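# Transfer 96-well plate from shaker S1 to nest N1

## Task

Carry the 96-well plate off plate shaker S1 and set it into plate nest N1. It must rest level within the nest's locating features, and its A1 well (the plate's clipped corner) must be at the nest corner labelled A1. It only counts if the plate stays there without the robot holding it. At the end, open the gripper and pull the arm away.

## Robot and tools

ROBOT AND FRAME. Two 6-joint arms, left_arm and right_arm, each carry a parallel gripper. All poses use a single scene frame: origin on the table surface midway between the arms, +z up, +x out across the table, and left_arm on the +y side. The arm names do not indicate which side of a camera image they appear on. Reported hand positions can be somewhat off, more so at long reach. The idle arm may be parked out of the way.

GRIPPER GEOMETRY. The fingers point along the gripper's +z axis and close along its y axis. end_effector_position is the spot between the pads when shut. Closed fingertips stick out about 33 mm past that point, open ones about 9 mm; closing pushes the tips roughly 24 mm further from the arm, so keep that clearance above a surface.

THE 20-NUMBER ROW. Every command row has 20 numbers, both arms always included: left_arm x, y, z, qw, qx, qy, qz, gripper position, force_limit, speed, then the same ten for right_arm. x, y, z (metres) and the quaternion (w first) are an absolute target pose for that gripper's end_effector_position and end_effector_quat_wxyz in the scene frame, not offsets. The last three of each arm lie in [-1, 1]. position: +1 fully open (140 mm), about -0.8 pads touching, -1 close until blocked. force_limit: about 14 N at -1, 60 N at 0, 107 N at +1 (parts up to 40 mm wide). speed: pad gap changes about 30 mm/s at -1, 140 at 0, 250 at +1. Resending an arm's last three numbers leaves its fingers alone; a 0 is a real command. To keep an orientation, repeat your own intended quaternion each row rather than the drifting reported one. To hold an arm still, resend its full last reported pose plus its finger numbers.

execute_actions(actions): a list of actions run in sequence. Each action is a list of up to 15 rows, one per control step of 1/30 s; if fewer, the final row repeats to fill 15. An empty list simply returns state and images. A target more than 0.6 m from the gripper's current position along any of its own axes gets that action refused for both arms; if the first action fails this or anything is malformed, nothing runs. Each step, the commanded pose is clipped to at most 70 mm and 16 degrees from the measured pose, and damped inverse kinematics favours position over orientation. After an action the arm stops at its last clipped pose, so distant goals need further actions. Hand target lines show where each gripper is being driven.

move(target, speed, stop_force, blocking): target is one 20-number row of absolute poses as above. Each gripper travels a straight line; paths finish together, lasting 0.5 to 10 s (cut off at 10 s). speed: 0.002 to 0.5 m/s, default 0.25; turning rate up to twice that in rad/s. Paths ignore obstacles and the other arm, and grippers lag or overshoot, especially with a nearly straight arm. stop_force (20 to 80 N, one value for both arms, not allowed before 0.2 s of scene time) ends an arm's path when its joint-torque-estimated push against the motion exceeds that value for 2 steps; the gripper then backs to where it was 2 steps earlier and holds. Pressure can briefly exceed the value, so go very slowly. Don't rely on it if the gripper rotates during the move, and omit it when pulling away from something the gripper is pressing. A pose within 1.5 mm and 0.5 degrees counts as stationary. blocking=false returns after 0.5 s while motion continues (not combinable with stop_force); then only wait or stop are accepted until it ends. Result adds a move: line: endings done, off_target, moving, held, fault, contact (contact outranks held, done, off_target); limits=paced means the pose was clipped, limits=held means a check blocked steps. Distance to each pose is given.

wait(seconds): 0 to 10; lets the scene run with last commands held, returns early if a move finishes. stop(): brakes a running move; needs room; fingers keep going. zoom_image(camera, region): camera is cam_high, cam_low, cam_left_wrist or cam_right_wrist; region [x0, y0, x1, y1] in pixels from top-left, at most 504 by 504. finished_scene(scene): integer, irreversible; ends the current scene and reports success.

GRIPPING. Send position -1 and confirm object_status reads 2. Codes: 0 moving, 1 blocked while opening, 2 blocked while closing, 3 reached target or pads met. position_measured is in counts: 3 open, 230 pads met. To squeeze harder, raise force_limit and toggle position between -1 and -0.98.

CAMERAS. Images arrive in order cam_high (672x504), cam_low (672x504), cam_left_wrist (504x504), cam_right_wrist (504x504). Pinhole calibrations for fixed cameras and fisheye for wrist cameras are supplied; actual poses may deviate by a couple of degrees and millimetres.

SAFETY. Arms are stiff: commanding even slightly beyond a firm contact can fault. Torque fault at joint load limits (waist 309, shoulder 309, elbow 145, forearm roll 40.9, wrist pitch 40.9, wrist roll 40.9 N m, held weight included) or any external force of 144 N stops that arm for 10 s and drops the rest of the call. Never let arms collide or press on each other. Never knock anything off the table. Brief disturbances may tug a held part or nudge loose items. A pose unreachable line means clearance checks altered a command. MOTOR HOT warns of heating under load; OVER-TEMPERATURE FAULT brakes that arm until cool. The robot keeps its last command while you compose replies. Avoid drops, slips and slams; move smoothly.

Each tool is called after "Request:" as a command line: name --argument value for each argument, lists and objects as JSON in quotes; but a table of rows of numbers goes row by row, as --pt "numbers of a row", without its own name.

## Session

Request:
execute_actions --actions '[]'

Scene clock: 0.00 s.
left_arm: end_effector_position=(+0.5668, +0.5117, +0.3203) position_measured=3 object_status=3 end_effector_quat_wxyz=(+0.001, +0.998, -0.055, -0.002) end_effector_velocity=(-0.000, +0.000, -0.000) end_effector_angular_velocity=(-0.001, +0.000, -0.000) | right_arm: end_effector_position=(+0.3673, -0.5388, +0.2754) position_measured=3 object_status=3 end_effector_quat_wxyz=(+0.537, +0.831, -0.127, -0.064) end_effector_velocity=(-0.000, -0.001, +0.001) end_effector_angular_velocity=(-0.001, +0.000, -0.001)
Joint positions: left_arm=[-0.053  0.164  1.607 -0.002  1.375  1.516] | right_arm=[ 0.635  0.233  1.997 -0.561  1.925  2.695]
Joint velocities: left_arm=[ 0.001  0.     0.    -0.001  0.     0.001] | right_arm=[-0.001 -0.    -0.    -0.     0.001 -0.   ]
Hand target (left_arm): +0.567, +0.512, +0.320; +0.001, +0.998, -0.055, -0.002
Hand target (right_arm): +0.367, -0.539, +0.275; +0.537, +0.831, -0.127, -0.064
camera_calibration (this result's frames):
cam_left_wrist: T_world_to_cam=[[-0.296154, -0.954321, 0.0395542, 0.63061], [-0.891719, 0.29109, 0.346559, 0.258704], [-0.342243, 0.0673635, -0.937194, 0.635118], [0, 0, 0, 1]] pos_world=[0.634813, 0.483715, 0.480629]
cam_right_wrist: T_world_to_cam=[[-0.0490922, -0.390201, 0.91942, -0.456184], [-0.758756, 0.613196, 0.219726, 0.544233], [-0.649522, -0.686829, -0.32617, 0.129989], [0, 0, 0, 1]] pos_world=[0.474976, -0.422445, 0.342241]

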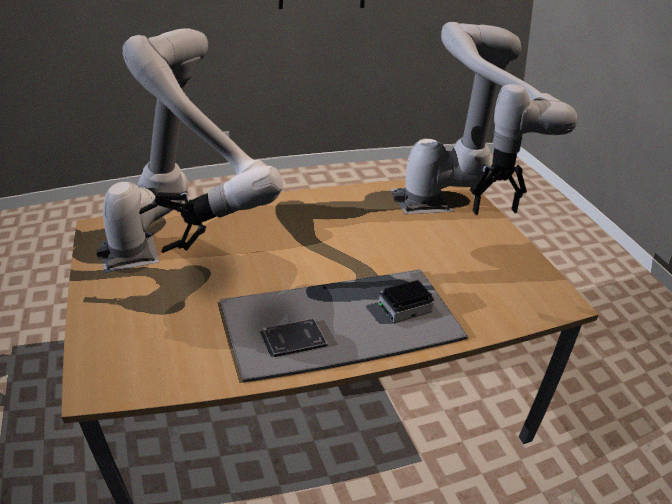

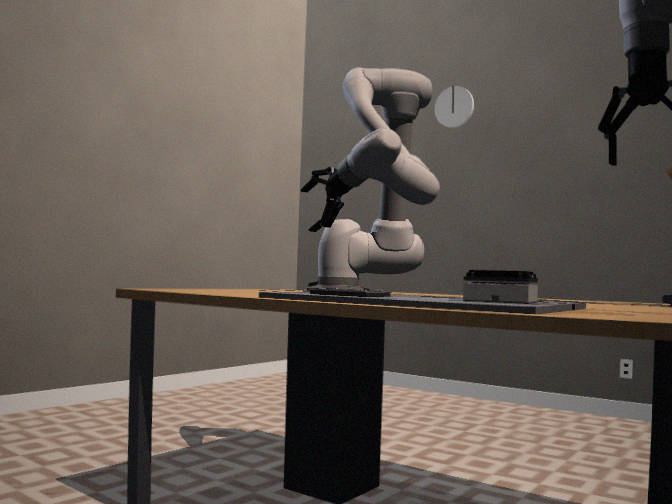

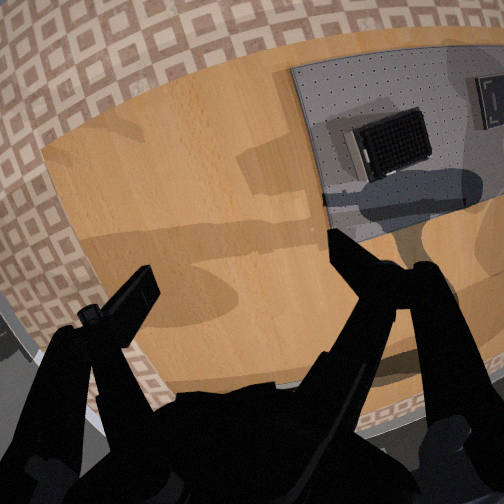

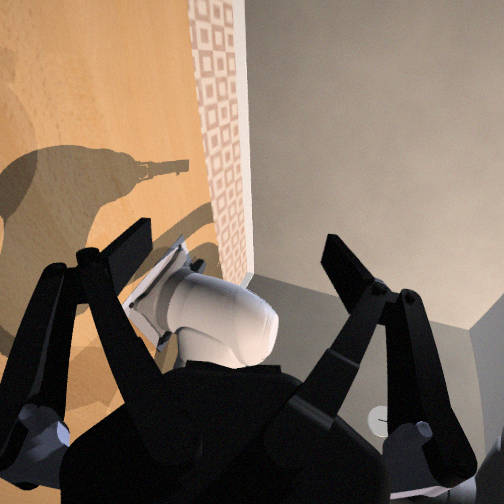

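Request:
move --target '[0.6,0.17,0.27,0,0.707,0.707,0,0.5,0,0,0.3673,-0.5388,0.2754,0.537,0.831,-0.127,-0.064,1,0,0]' --speed 0.4

Request:
zoom_image --camera "cam_left_wrist" --region '[130, 60, 380, 310]'

Request:
zoom_image --camera "cam_high" --region '[240, 260, 460, 370]'

Scene clock: 5.57 s.
left_arm: end_effector_position=(+0.6000, +0.1706, +0.2700) position_measured=66 object_status=3 end_effector_quat_wxyz=(-0.001, +0.707, +0.707, +0.001) end_effector_velocity=(-0.000, +0.000, -0.000) end_effector_angular_velocity=(+0.002, +0.002, +0.000) | right_arm: end_effector_position=(+0.3673, -0.5388, +0.2754) position_measured=3 object_status=3 end_effector_quat_wxyz=(+0.537, +0.831, -0.127, -0.064) end_effector_velocity=(-0.000, +0.001, +0.000) end_effector_angular_velocity=(+0.000, -0.000, +0.001)
Joint positions: left_arm=[-0.481  0.41   1.374  0.001  1.358 -0.592] | right_arm=[ 0.635  0.233  1.997 -0.561  1.926  2.694]
Joint velocities: left_arm=[-0.     0.001 -0.001  0.     0.003 -0.001] | right_arm=[ 0.002 -0.     0.     0.     0.     0.   ]
Hand target (left_arm): +0.600, +0.171, +0.270; -0.001, +0.707, +0.707, +0.001
Hand target (right_arm): +0.367, -0.539, +0.275; +0.537, +0.831, -0.127, -0.064
Off the commanded pose (left_arm): 0.001 m, 0 deg.
Off the commanded pose (right_arm): 0.000 m, 0 deg.
move: done
camera_calibration (this result's frames):
cam_left_wrist: T_world_to_cam=[[0.98109, -0.189964, 0.0371022, -0.579144], [-0.191113, -0.920407, 0.341067, 0.192833], [-0.0306413, -0.341708, -0.939306, 0.505727], [0, 0, 0, 1]] pos_world=[0.620541, 0.24028, 0.430751]
cam_right_wrist: T_world_to_cam=[[-0.0485856, -0.389813, 0.919611, -0.456221], [-0.758435, 0.613501, 0.219986, 0.544224], [-0.649936, -0.686777, -0.325455, 0.129964], [0, 0, 0, 1]] pos_world=[0.47506, -0.422466, 0.342122]

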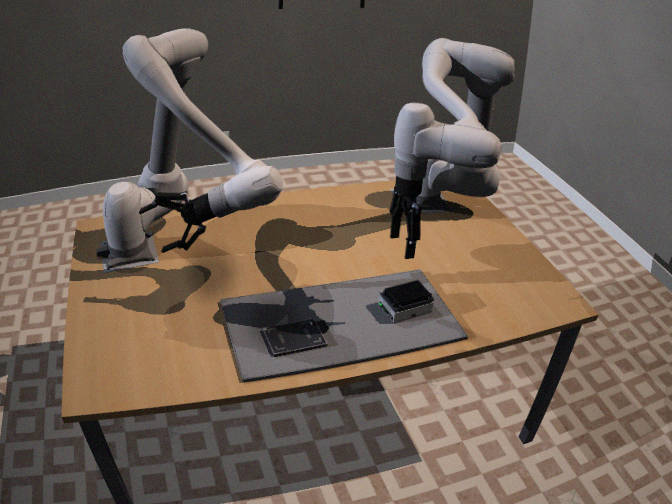

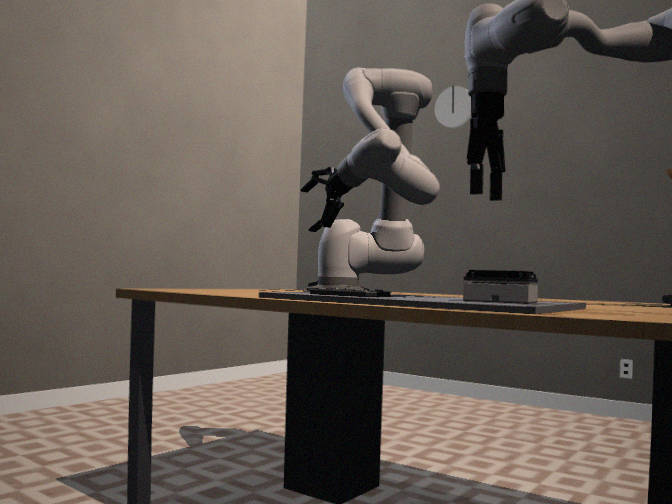

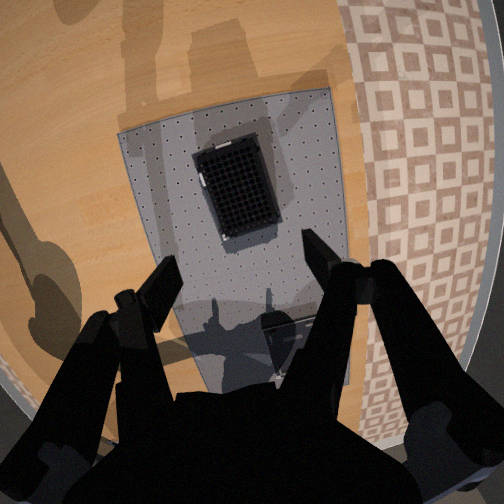

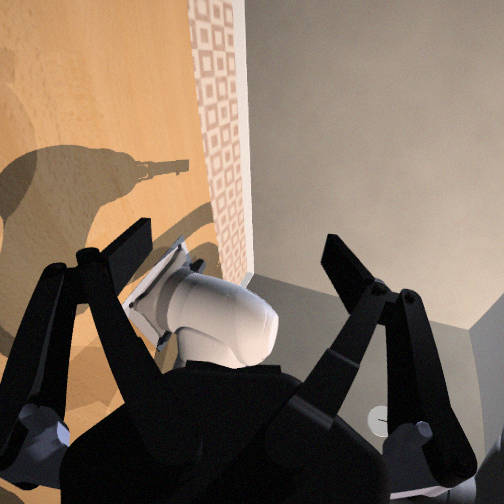

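Region (130, 60, 380, 310) of cam_left_wrist's 504x504 image, scaled by 2.016, with more detail than that image has.

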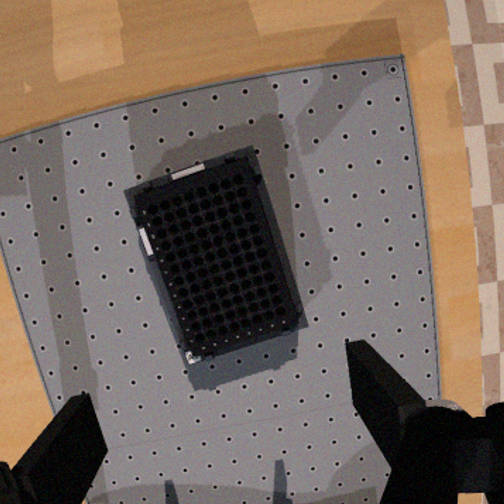

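Region (240, 260, 460, 370) of cam_high's 672x504 image, scaled by 2.291, with more detail than that image has.

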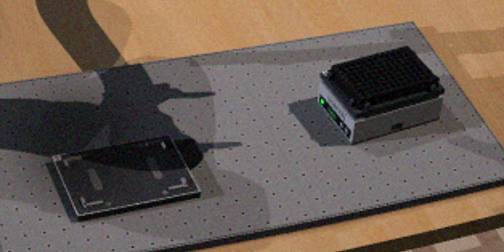

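Request:
move --target '[0.603,0.203,0.135,0,0.666,0.746,0,0.5,0,0,0.3673,-0.5388,0.2754,0.537,0.831,-0.127,-0.064,1,0,0]' --speed 0.25

Request:
zoom_image --camera "cam_left_wrist" --region '[130, 120, 380, 370]'

Scene clock: 16.10 s.
left_arm: end_effector_position=(+0.6028, +0.2030, +0.1352) position_measured=66 object_status=3 end_effector_quat_wxyz=(+0.000, +0.666, +0.746, -0.000) end_effector_velocity=(-0.001, -0.000, -0.001) end_effector_angular_velocity=(+0.000, +0.001, -0.001) | right_arm: end_effector_position=(+0.3673, -0.5388, +0.2754) position_measured=3 object_status=3 end_effector_quat_wxyz=(+0.537, +0.831, -0.127, -0.064) end_effector_velocity=(-0.000, +0.000, +0.000) end_effector_angular_velocity=(-0.000, +0.000, +0.001)
Joint positions: left_arm=[-0.443  0.459  1.557 -0.     1.126 -0.668] | right_arm=[ 0.635  0.233  1.997 -0.561  1.926  2.694]
Joint velocities: left_arm=[-0.     0.     0.001 -0.001 -0.     0.001] | right_arm=[ 0.001 -0.    -0.    -0.     0.001 -0.   ]
Hand target (left_arm): +0.603, +0.203, +0.135; +0.000, +0.666, +0.746, -0.000
Hand target (right_arm): +0.367, -0.539, +0.275; +0.537, +0.831, -0.127, -0.064
Off the commanded pose (left_arm): 0.000 m, 0 deg.
Off the commanded pose (right_arm): 0.000 m, 0 deg.
move: done
camera_calibration (this result's frames):
cam_left_wrist: T_world_to_cam=[[0.996292, -0.0775142, 0.0373428, -0.602755], [-0.0856316, -0.935556, 0.34264, 0.2085], [0.00837687, -0.344567, -0.938724, 0.367236], [0, 0, 0, 1]] pos_world=[0.615297, 0.274879, 0.295801]
cam_right_wrist: T_world_to_cam=[[-0.0485854, -0.389814, 0.919611, -0.456221], [-0.758434, 0.613501, 0.219987, 0.544224], [-0.649936, -0.686777, -0.325455, 0.129964], [0, 0, 0, 1]] pos_world=[0.475061, -0.422466, 0.342122]

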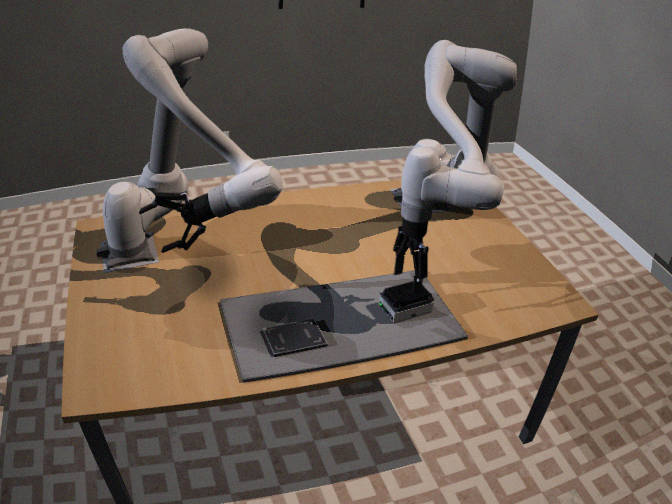

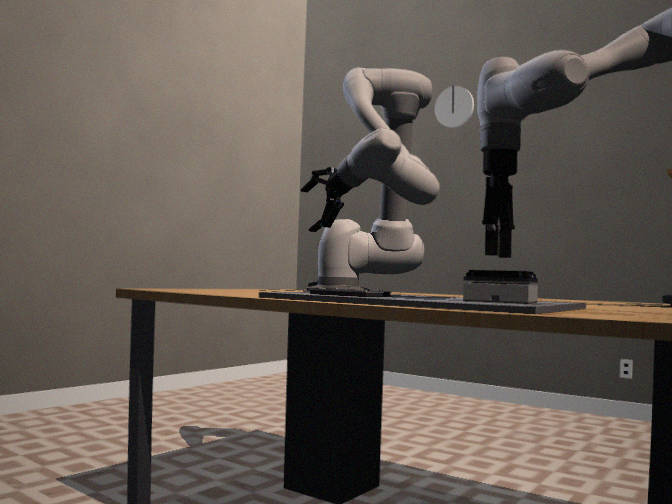

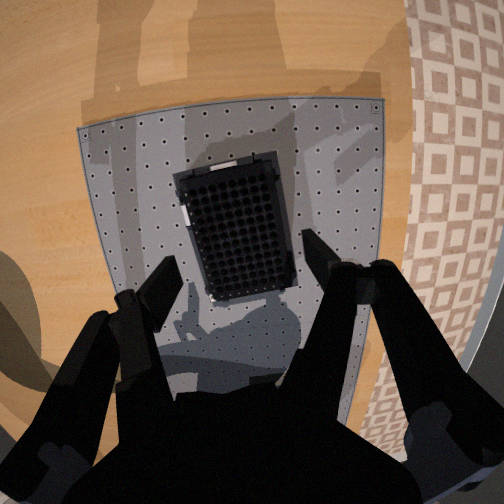

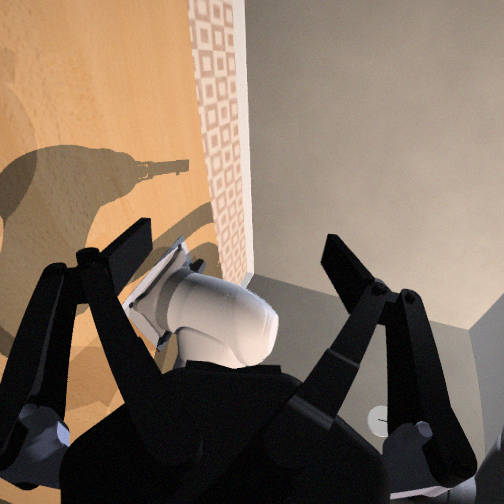

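Region (130, 120, 380, 370) of cam_left_wrist's 504x504 image, scaled by 2.016, with more detail than that image has.

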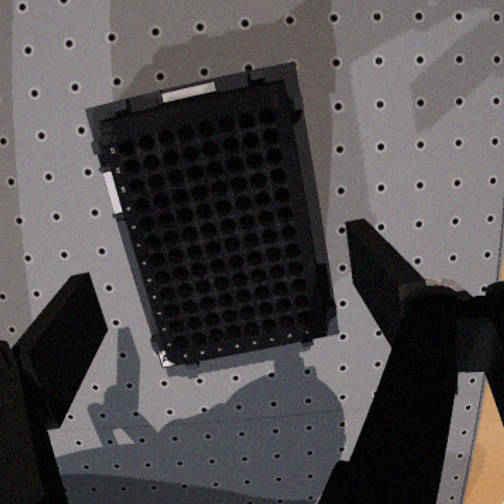

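Request:
move --target '[0.603,0.203,0.094,0,0.666,0.746,0,0.5,0,0,0.3673,-0.5388,0.2754,0.537,0.831,-0.127,-0.064,1,0,0]' --speed 0.06

Request:
move --target '[0.603,0.203,0.094,0,0.666,0.746,0,-1,0.6,0,0.3673,-0.5388,0.2754,0.537,0.831,-0.127,-0.064,1,0,0]'

Request:
move --target '[0.5987,0.2055,0.096,0,0.666,0.746,0,-1,0.6,0,0.3673,-0.5388,0.2754,0.537,0.831,-0.127,-0.064,1,0,0]' --speed 0.005 --stop_force 60

Request:
move --target '[0.5987,0.2055,0.108,0,0.666,0.746,0,-1,0.6,0,0.3673,-0.5388,0.2754,0.537,0.831,-0.127,-0.064,1,0,0]' --speed 0.005 --stop_force 75

Request:
zoom_image --camera "cam_low" --region '[440, 220, 560, 320]'

Request:
zoom_image --camera "cam_high" --region '[350, 240, 460, 340]'

Scene clock: 22.50 s.
left_arm: end_effector_position=(+0.6030, +0.2030, +0.0941) position_measured=66 object_status=3 end_effector_quat_wxyz=(+0.000, +0.666, +0.746, +0.000) end_effector_velocity=(+0.000, +0.000, -0.001) end_effector_angular_velocity=(+0.002, -0.001, -0.003) | right_arm: end_effector_position=(+0.3673, -0.5388, +0.2754) position_measured=3 object_status=3 end_effector_quat_wxyz=(+0.537, +0.831, -0.127, -0.064) end_effector_velocity=(+0.000, -0.000, +0.000) end_effector_angular_velocity=(-0.000, -0.000, -0.001)
Joint positions: left_arm=[-0.443  0.49   1.591  0.     1.061 -0.668] | right_arm=[ 0.635  0.233  1.997 -0.561  1.926  2.694]
Joint velocities: left_arm=[-0.     0.     0.001  0.002 -0.001  0.001] | right_arm=[-0.001 -0.    -0.     0.     0.     0.   ]
Hand target (left_arm): +0.603, +0.203, +0.094; -0.000, +0.666, +0.746, +0.000
Hand target (right_arm): +0.367, -0.539, +0.275; +0.537, +0.831, -0.127, -0.064
Off the commanded pose (left_arm): 0.000 m, 0 deg.
Off the commanded pose (right_arm): 0.000 m, 0 deg.
move: done
camera_calibration (this result's frames):
cam_left_wrist: T_world_to_cam=[[0.996272, -0.0777531, 0.037371, -0.601327], [-0.0858637, -0.935613, 0.342426, 0.222767], [0.00834007, -0.344359, -0.938801, 0.328658], [0, 0, 0, 1]] pos_world=[0.615472, 0.274845, 0.254735]
cam_right_wrist: T_world_to_cam=[[-0.0485859, -0.389814, 0.919611, -0.456222], [-0.758434, 0.613501, 0.219986, 0.544224], [-0.649936, -0.686777, -0.325456, 0.129965], [0, 0, 0, 1]] pos_world=[0.475061, -0.422466, 0.342123]

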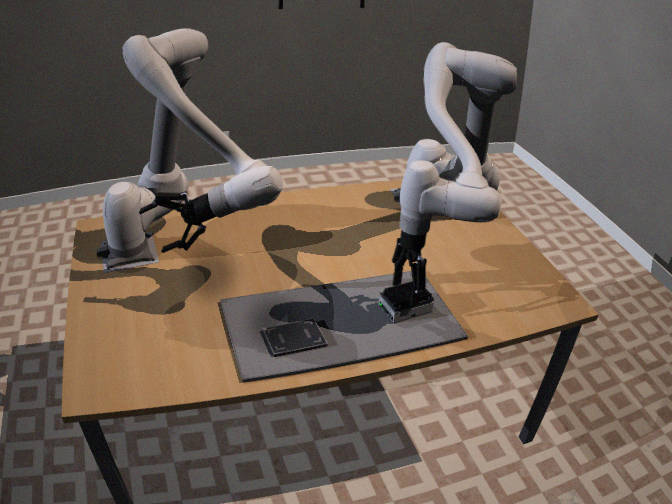

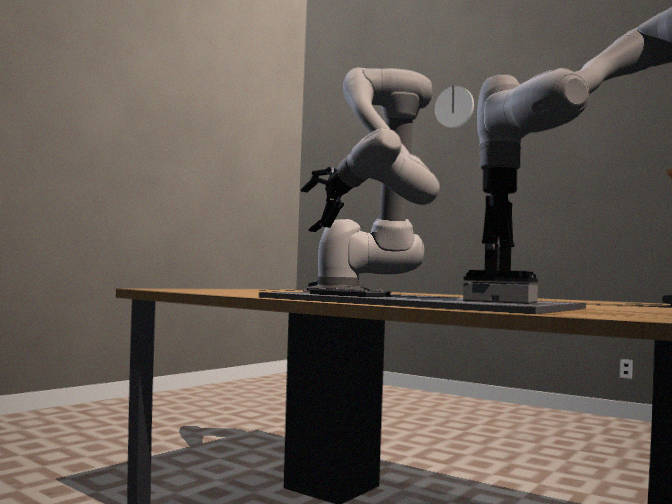

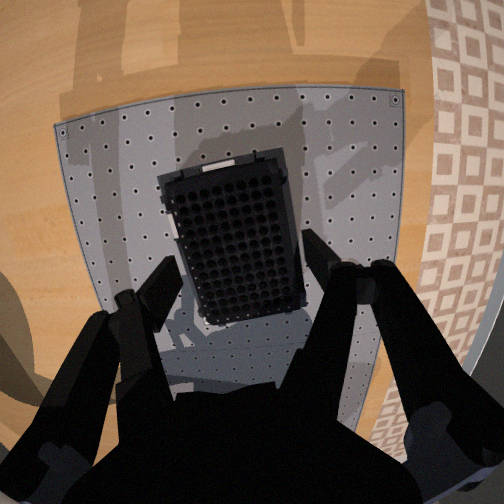

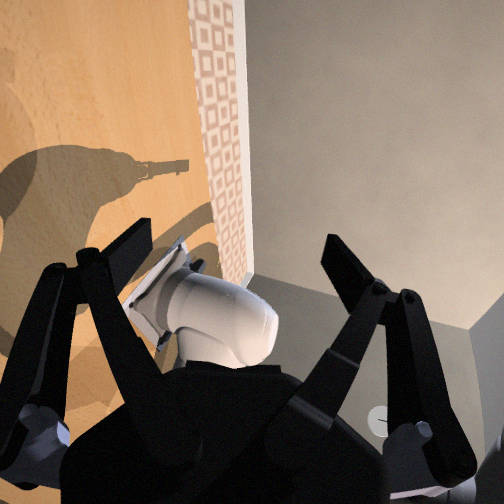

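Scene clock: 23.20 s.
left_arm: end_effector_position=(+0.6030, +0.2030, +0.0941) position_measured=109 object_status=2 end_effector_quat_wxyz=(+0.000, +0.666, +0.746, +0.000) end_effector_velocity=(+0.000, +0.000, +0.001) end_effector_angular_velocity=(-0.001, -0.000, +0.001) | right_arm: end_effector_position=(+0.3673, -0.5388, +0.2754) position_measured=3 object_status=3 end_effector_quat_wxyz=(+0.537, +0.831, -0.127, -0.064) end_effector_velocity=(+0.000, -0.000, +0.000) end_effector_angular_velocity=(-0.001, -0.001, +0.001)
Joint positions: left_arm=[-0.443  0.49   1.591  0.     1.06  -0.668] | right_arm=[ 0.635  0.233  1.997 -0.561  1.926  2.694]
Joint velocities: left_arm=[ 0.001 -0.    -0.    -0.001  0.    -0.   ] | right_arm=[ 0.    -0.     0.    -0.001  0.    -0.   ]
Hand target (left_arm): +0.603, +0.203, +0.094; +0.000, +0.666, +0.746, +0.000
Hand target (right_arm): +0.367, -0.539, +0.275; +0.537, +0.831, -0.127, -0.064
Off the commanded pose (left_arm): 0.000 m, 0 deg.
Off the commanded pose (right_arm): 0.000 m, 0 deg.
move: done
camera_calibration (this result's frames):
cam_left_wrist: T_world_to_cam=[[0.996261, -0.077853, 0.037448, -0.601353], [-0.0859843, -0.935591, 0.342456, 0.222805], [0.00837484, -0.344395, -0.938787, 0.328659], [0, 0, 0, 1]] pos_world=[0.61551, 0.274826, 0.25476]
cam_right_wrist: T_world_to_cam=[[-0.0485857, -0.389814, 0.919611, -0.456222], [-0.758434, 0.613501, 0.219986, 0.544224], [-0.649936, -0.686777, -0.325455, 0.129965], [0, 0, 0, 1]] pos_world=[0.475061, -0.422466, 0.342123]

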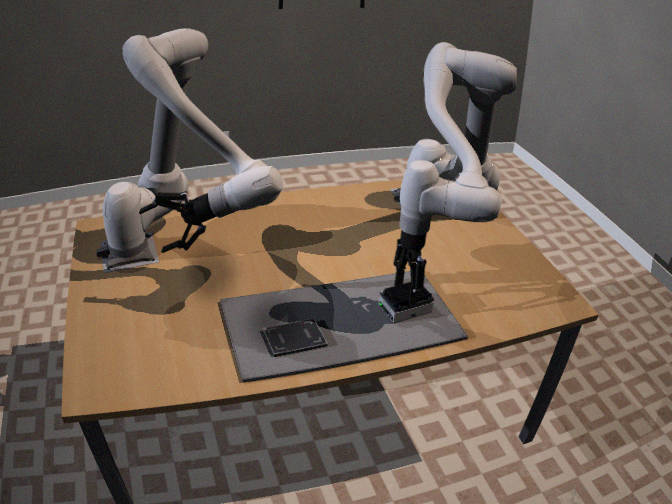

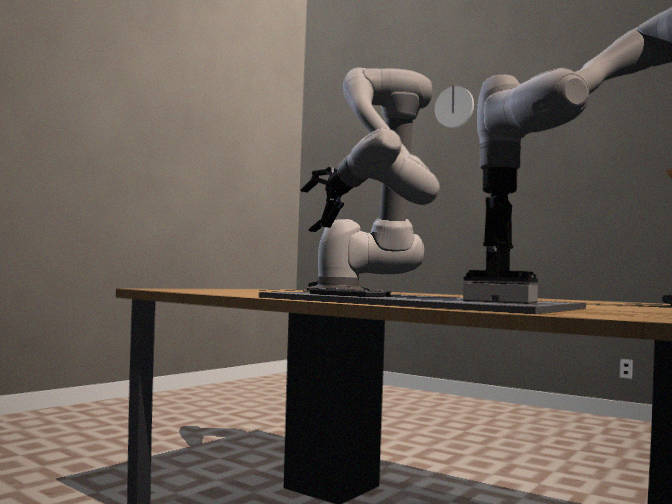

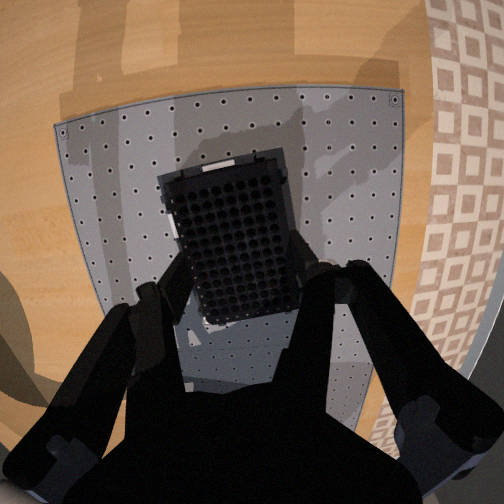

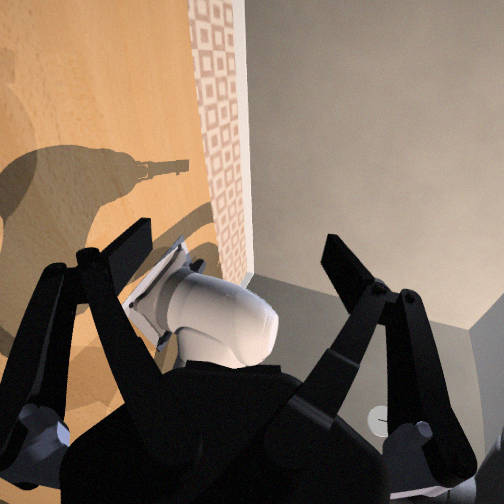

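Scene clock: 24.33 s.
left_arm: end_effector_position=(+0.5999, +0.2049, +0.0956) position_measured=109 object_status=2 end_effector_quat_wxyz=(+0.000, +0.666, +0.746, +0.000) end_effector_velocity=(+0.001, -0.001, -0.001) end_effector_angular_velocity=(+0.000, +0.000, -0.002) | right_arm: end_effector_position=(+0.3673, -0.5388, +0.2754) position_measured=3 object_status=3 end_effector_quat_wxyz=(+0.537, +0.831, -0.127, -0.064) end_effector_velocity=(+0.000, +0.000, -0.000) end_effector_angular_velocity=(+0.001, -0.001, +0.000)
Joint positions: left_arm=[-0.443  0.483  1.599  0.     1.059 -0.668] | right_arm=[ 0.635  0.233  1.997 -0.561  1.926  2.694]
Joint velocities: left_arm=[-0.001  0.003 -0.004  0.     0.     0.001] | right_arm=[ 0.     0.    -0.     0.    -0.002  0.   ]
Hand target (left_arm): +0.600, +0.205, +0.095; +0.000, +0.666, +0.746, +0.000
Hand target (right_arm): +0.367, -0.539, +0.275; +0.537, +0.831, -0.127, -0.064
Off the commanded pose (left_arm): 0.001 m, 0 deg.
Off the commanded pose (right_arm): 0.000 m, 0 deg.
move: contact (left_arm)
camera_calibration (this result's frames):
cam_left_wrist: T_world_to_cam=[[0.996252, -0.077786, 0.0378316, -0.598177], [-0.0860552, -0.935519, 0.342635, 0.223765], [0.00873996, -0.344606, -0.938707, 0.330597], [0, 0, 0, 1]] pos_world=[0.612302, 0.276732, 0.256294]
cam_right_wrist: T_world_to_cam=[[-0.0485858, -0.389814, 0.919611, -0.456222], [-0.758434, 0.613501, 0.219986, 0.544224], [-0.649936, -0.686777, -0.325455, 0.129965], [0, 0, 0, 1]] pos_world=[0.475061, -0.422466, 0.342123]

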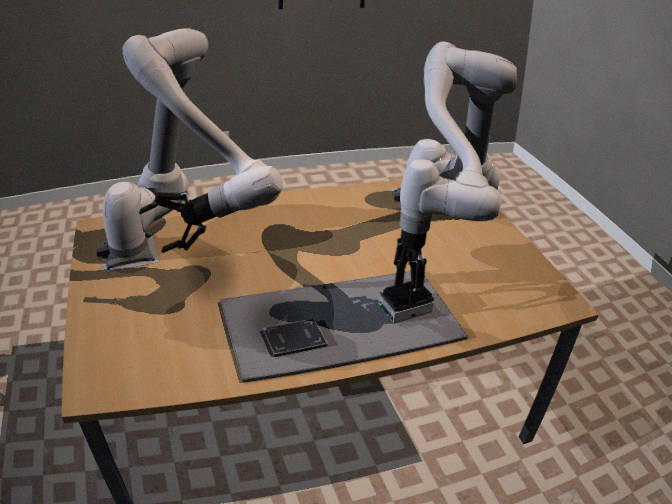

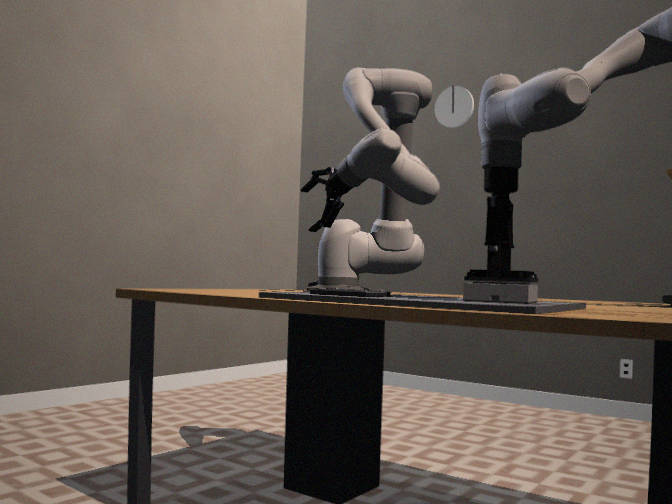

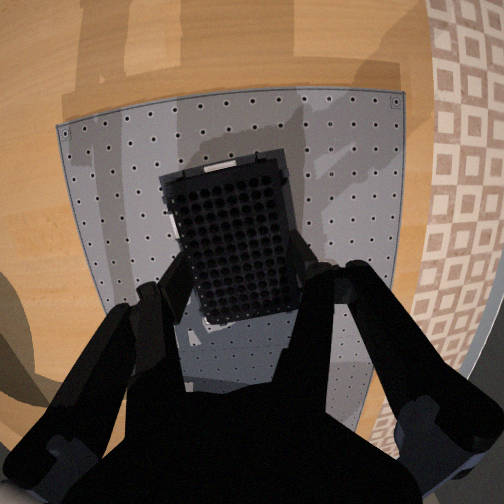

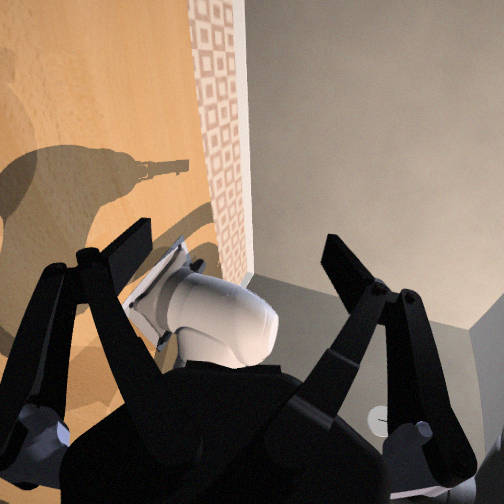

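Scene clock: 27.03 s.
left_arm: end_effector_position=(+0.5987, +0.2055, +0.1080) position_measured=109 object_status=2 end_effector_quat_wxyz=(-0.000, +0.666, +0.746, -0.000) end_effector_velocity=(-0.000, +0.000, +0.000) end_effector_angular_velocity=(-0.000, +0.000, +0.000) | right_arm: end_effector_position=(+0.3673, -0.5388, +0.2754) position_measured=3 object_status=3 end_effector_quat_wxyz=(+0.537, +0.831, -0.127, -0.064) end_effector_velocity=(+0.000, -0.000, -0.000) end_effector_angular_velocity=(+0.000, +0.000, -0.001)
Joint positions: left_arm=[-0.443  0.472  1.591 -0.     1.079 -0.668] | right_arm=[ 0.635  0.233  1.997 -0.561  1.926  2.694]
Joint velocities: left_arm=[ 0.    -0.    -0.    -0.     0.001  0.   ] | right_arm=[-0.001  0.001 -0.     0.    -0.    -0.   ]
Hand target (left_arm): +0.599, +0.205, +0.108; +0.000, +0.666, +0.746, -0.000
Hand target (right_arm): +0.367, -0.539, +0.275; +0.537, +0.831, -0.127, -0.064
Off the commanded pose (left_arm): 0.000 m, 0 deg.
Off the commanded pose (right_arm): 0.000 m, 0 deg.
move: done
camera_calibration (this result's frames):
cam_left_wrist: T_world_to_cam=[[0.996266, -0.0778564, 0.0373191, -0.597392], [-0.085943, -0.935596, 0.342452, 0.219972], [0.00825354, -0.344381, -0.938794, 0.342653], [0, 0, 0, 1]] pos_world=[0.611238, 0.277298, 0.268645]
cam_right_wrist: T_world_to_cam=[[-0.0485858, -0.389814, 0.919611, -0.456222], [-0.758434, 0.613501, 0.219986, 0.544224], [-0.649936, -0.686776, -0.325456, 0.129965], [0, 0, 0, 1]] pos_world=[0.475061, -0.422466, 0.342123]

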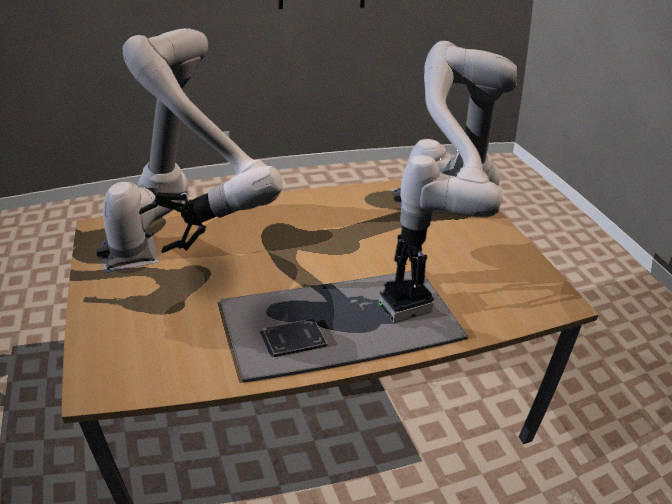

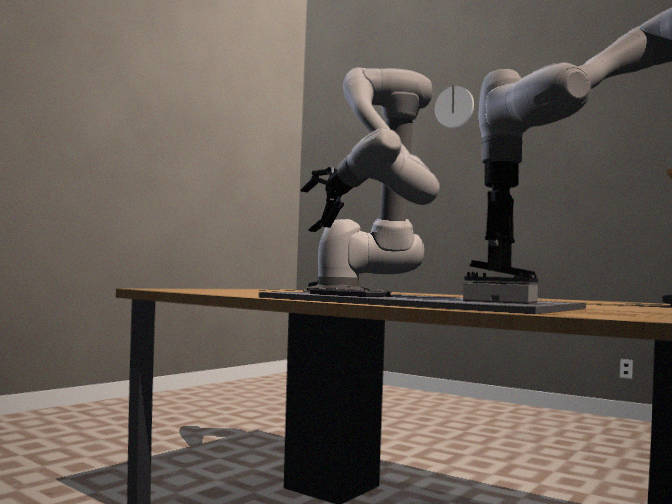

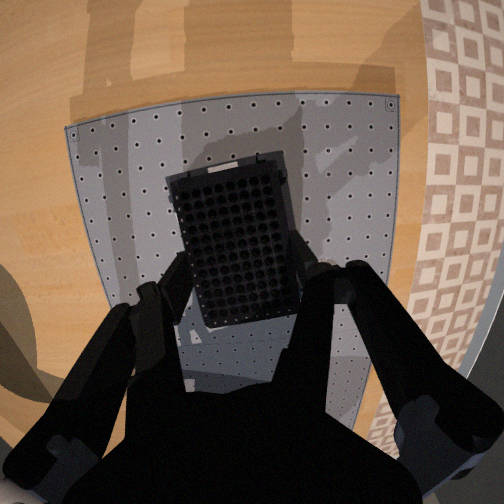

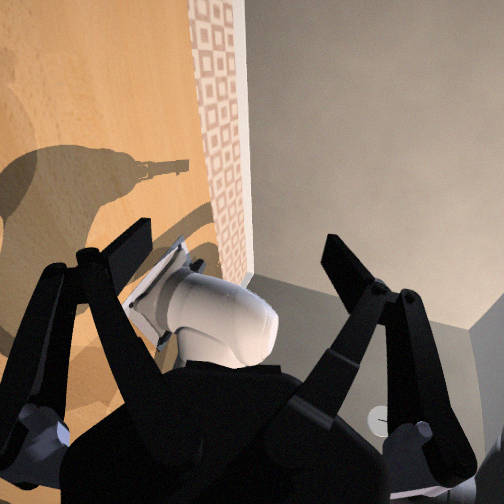

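Region (440, 220, 560, 320) of cam_low's 672x504 image, scaled by 4.200, with more detail than that image has.

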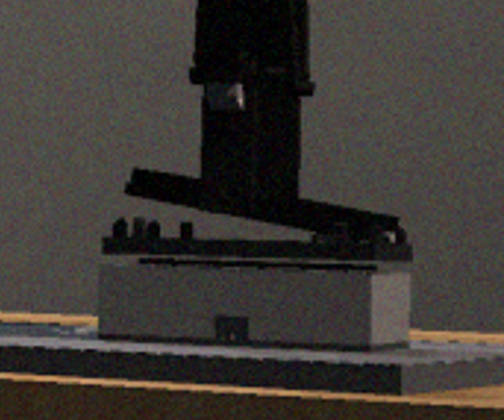

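Region (350, 240, 460, 340) of cam_high's 672x504 image, scaled by 4.582, with more detail than that image has; it fills the top 458 rows of this view, and the rest is white.

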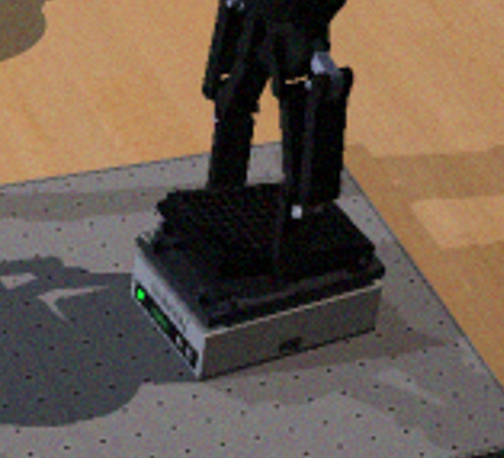

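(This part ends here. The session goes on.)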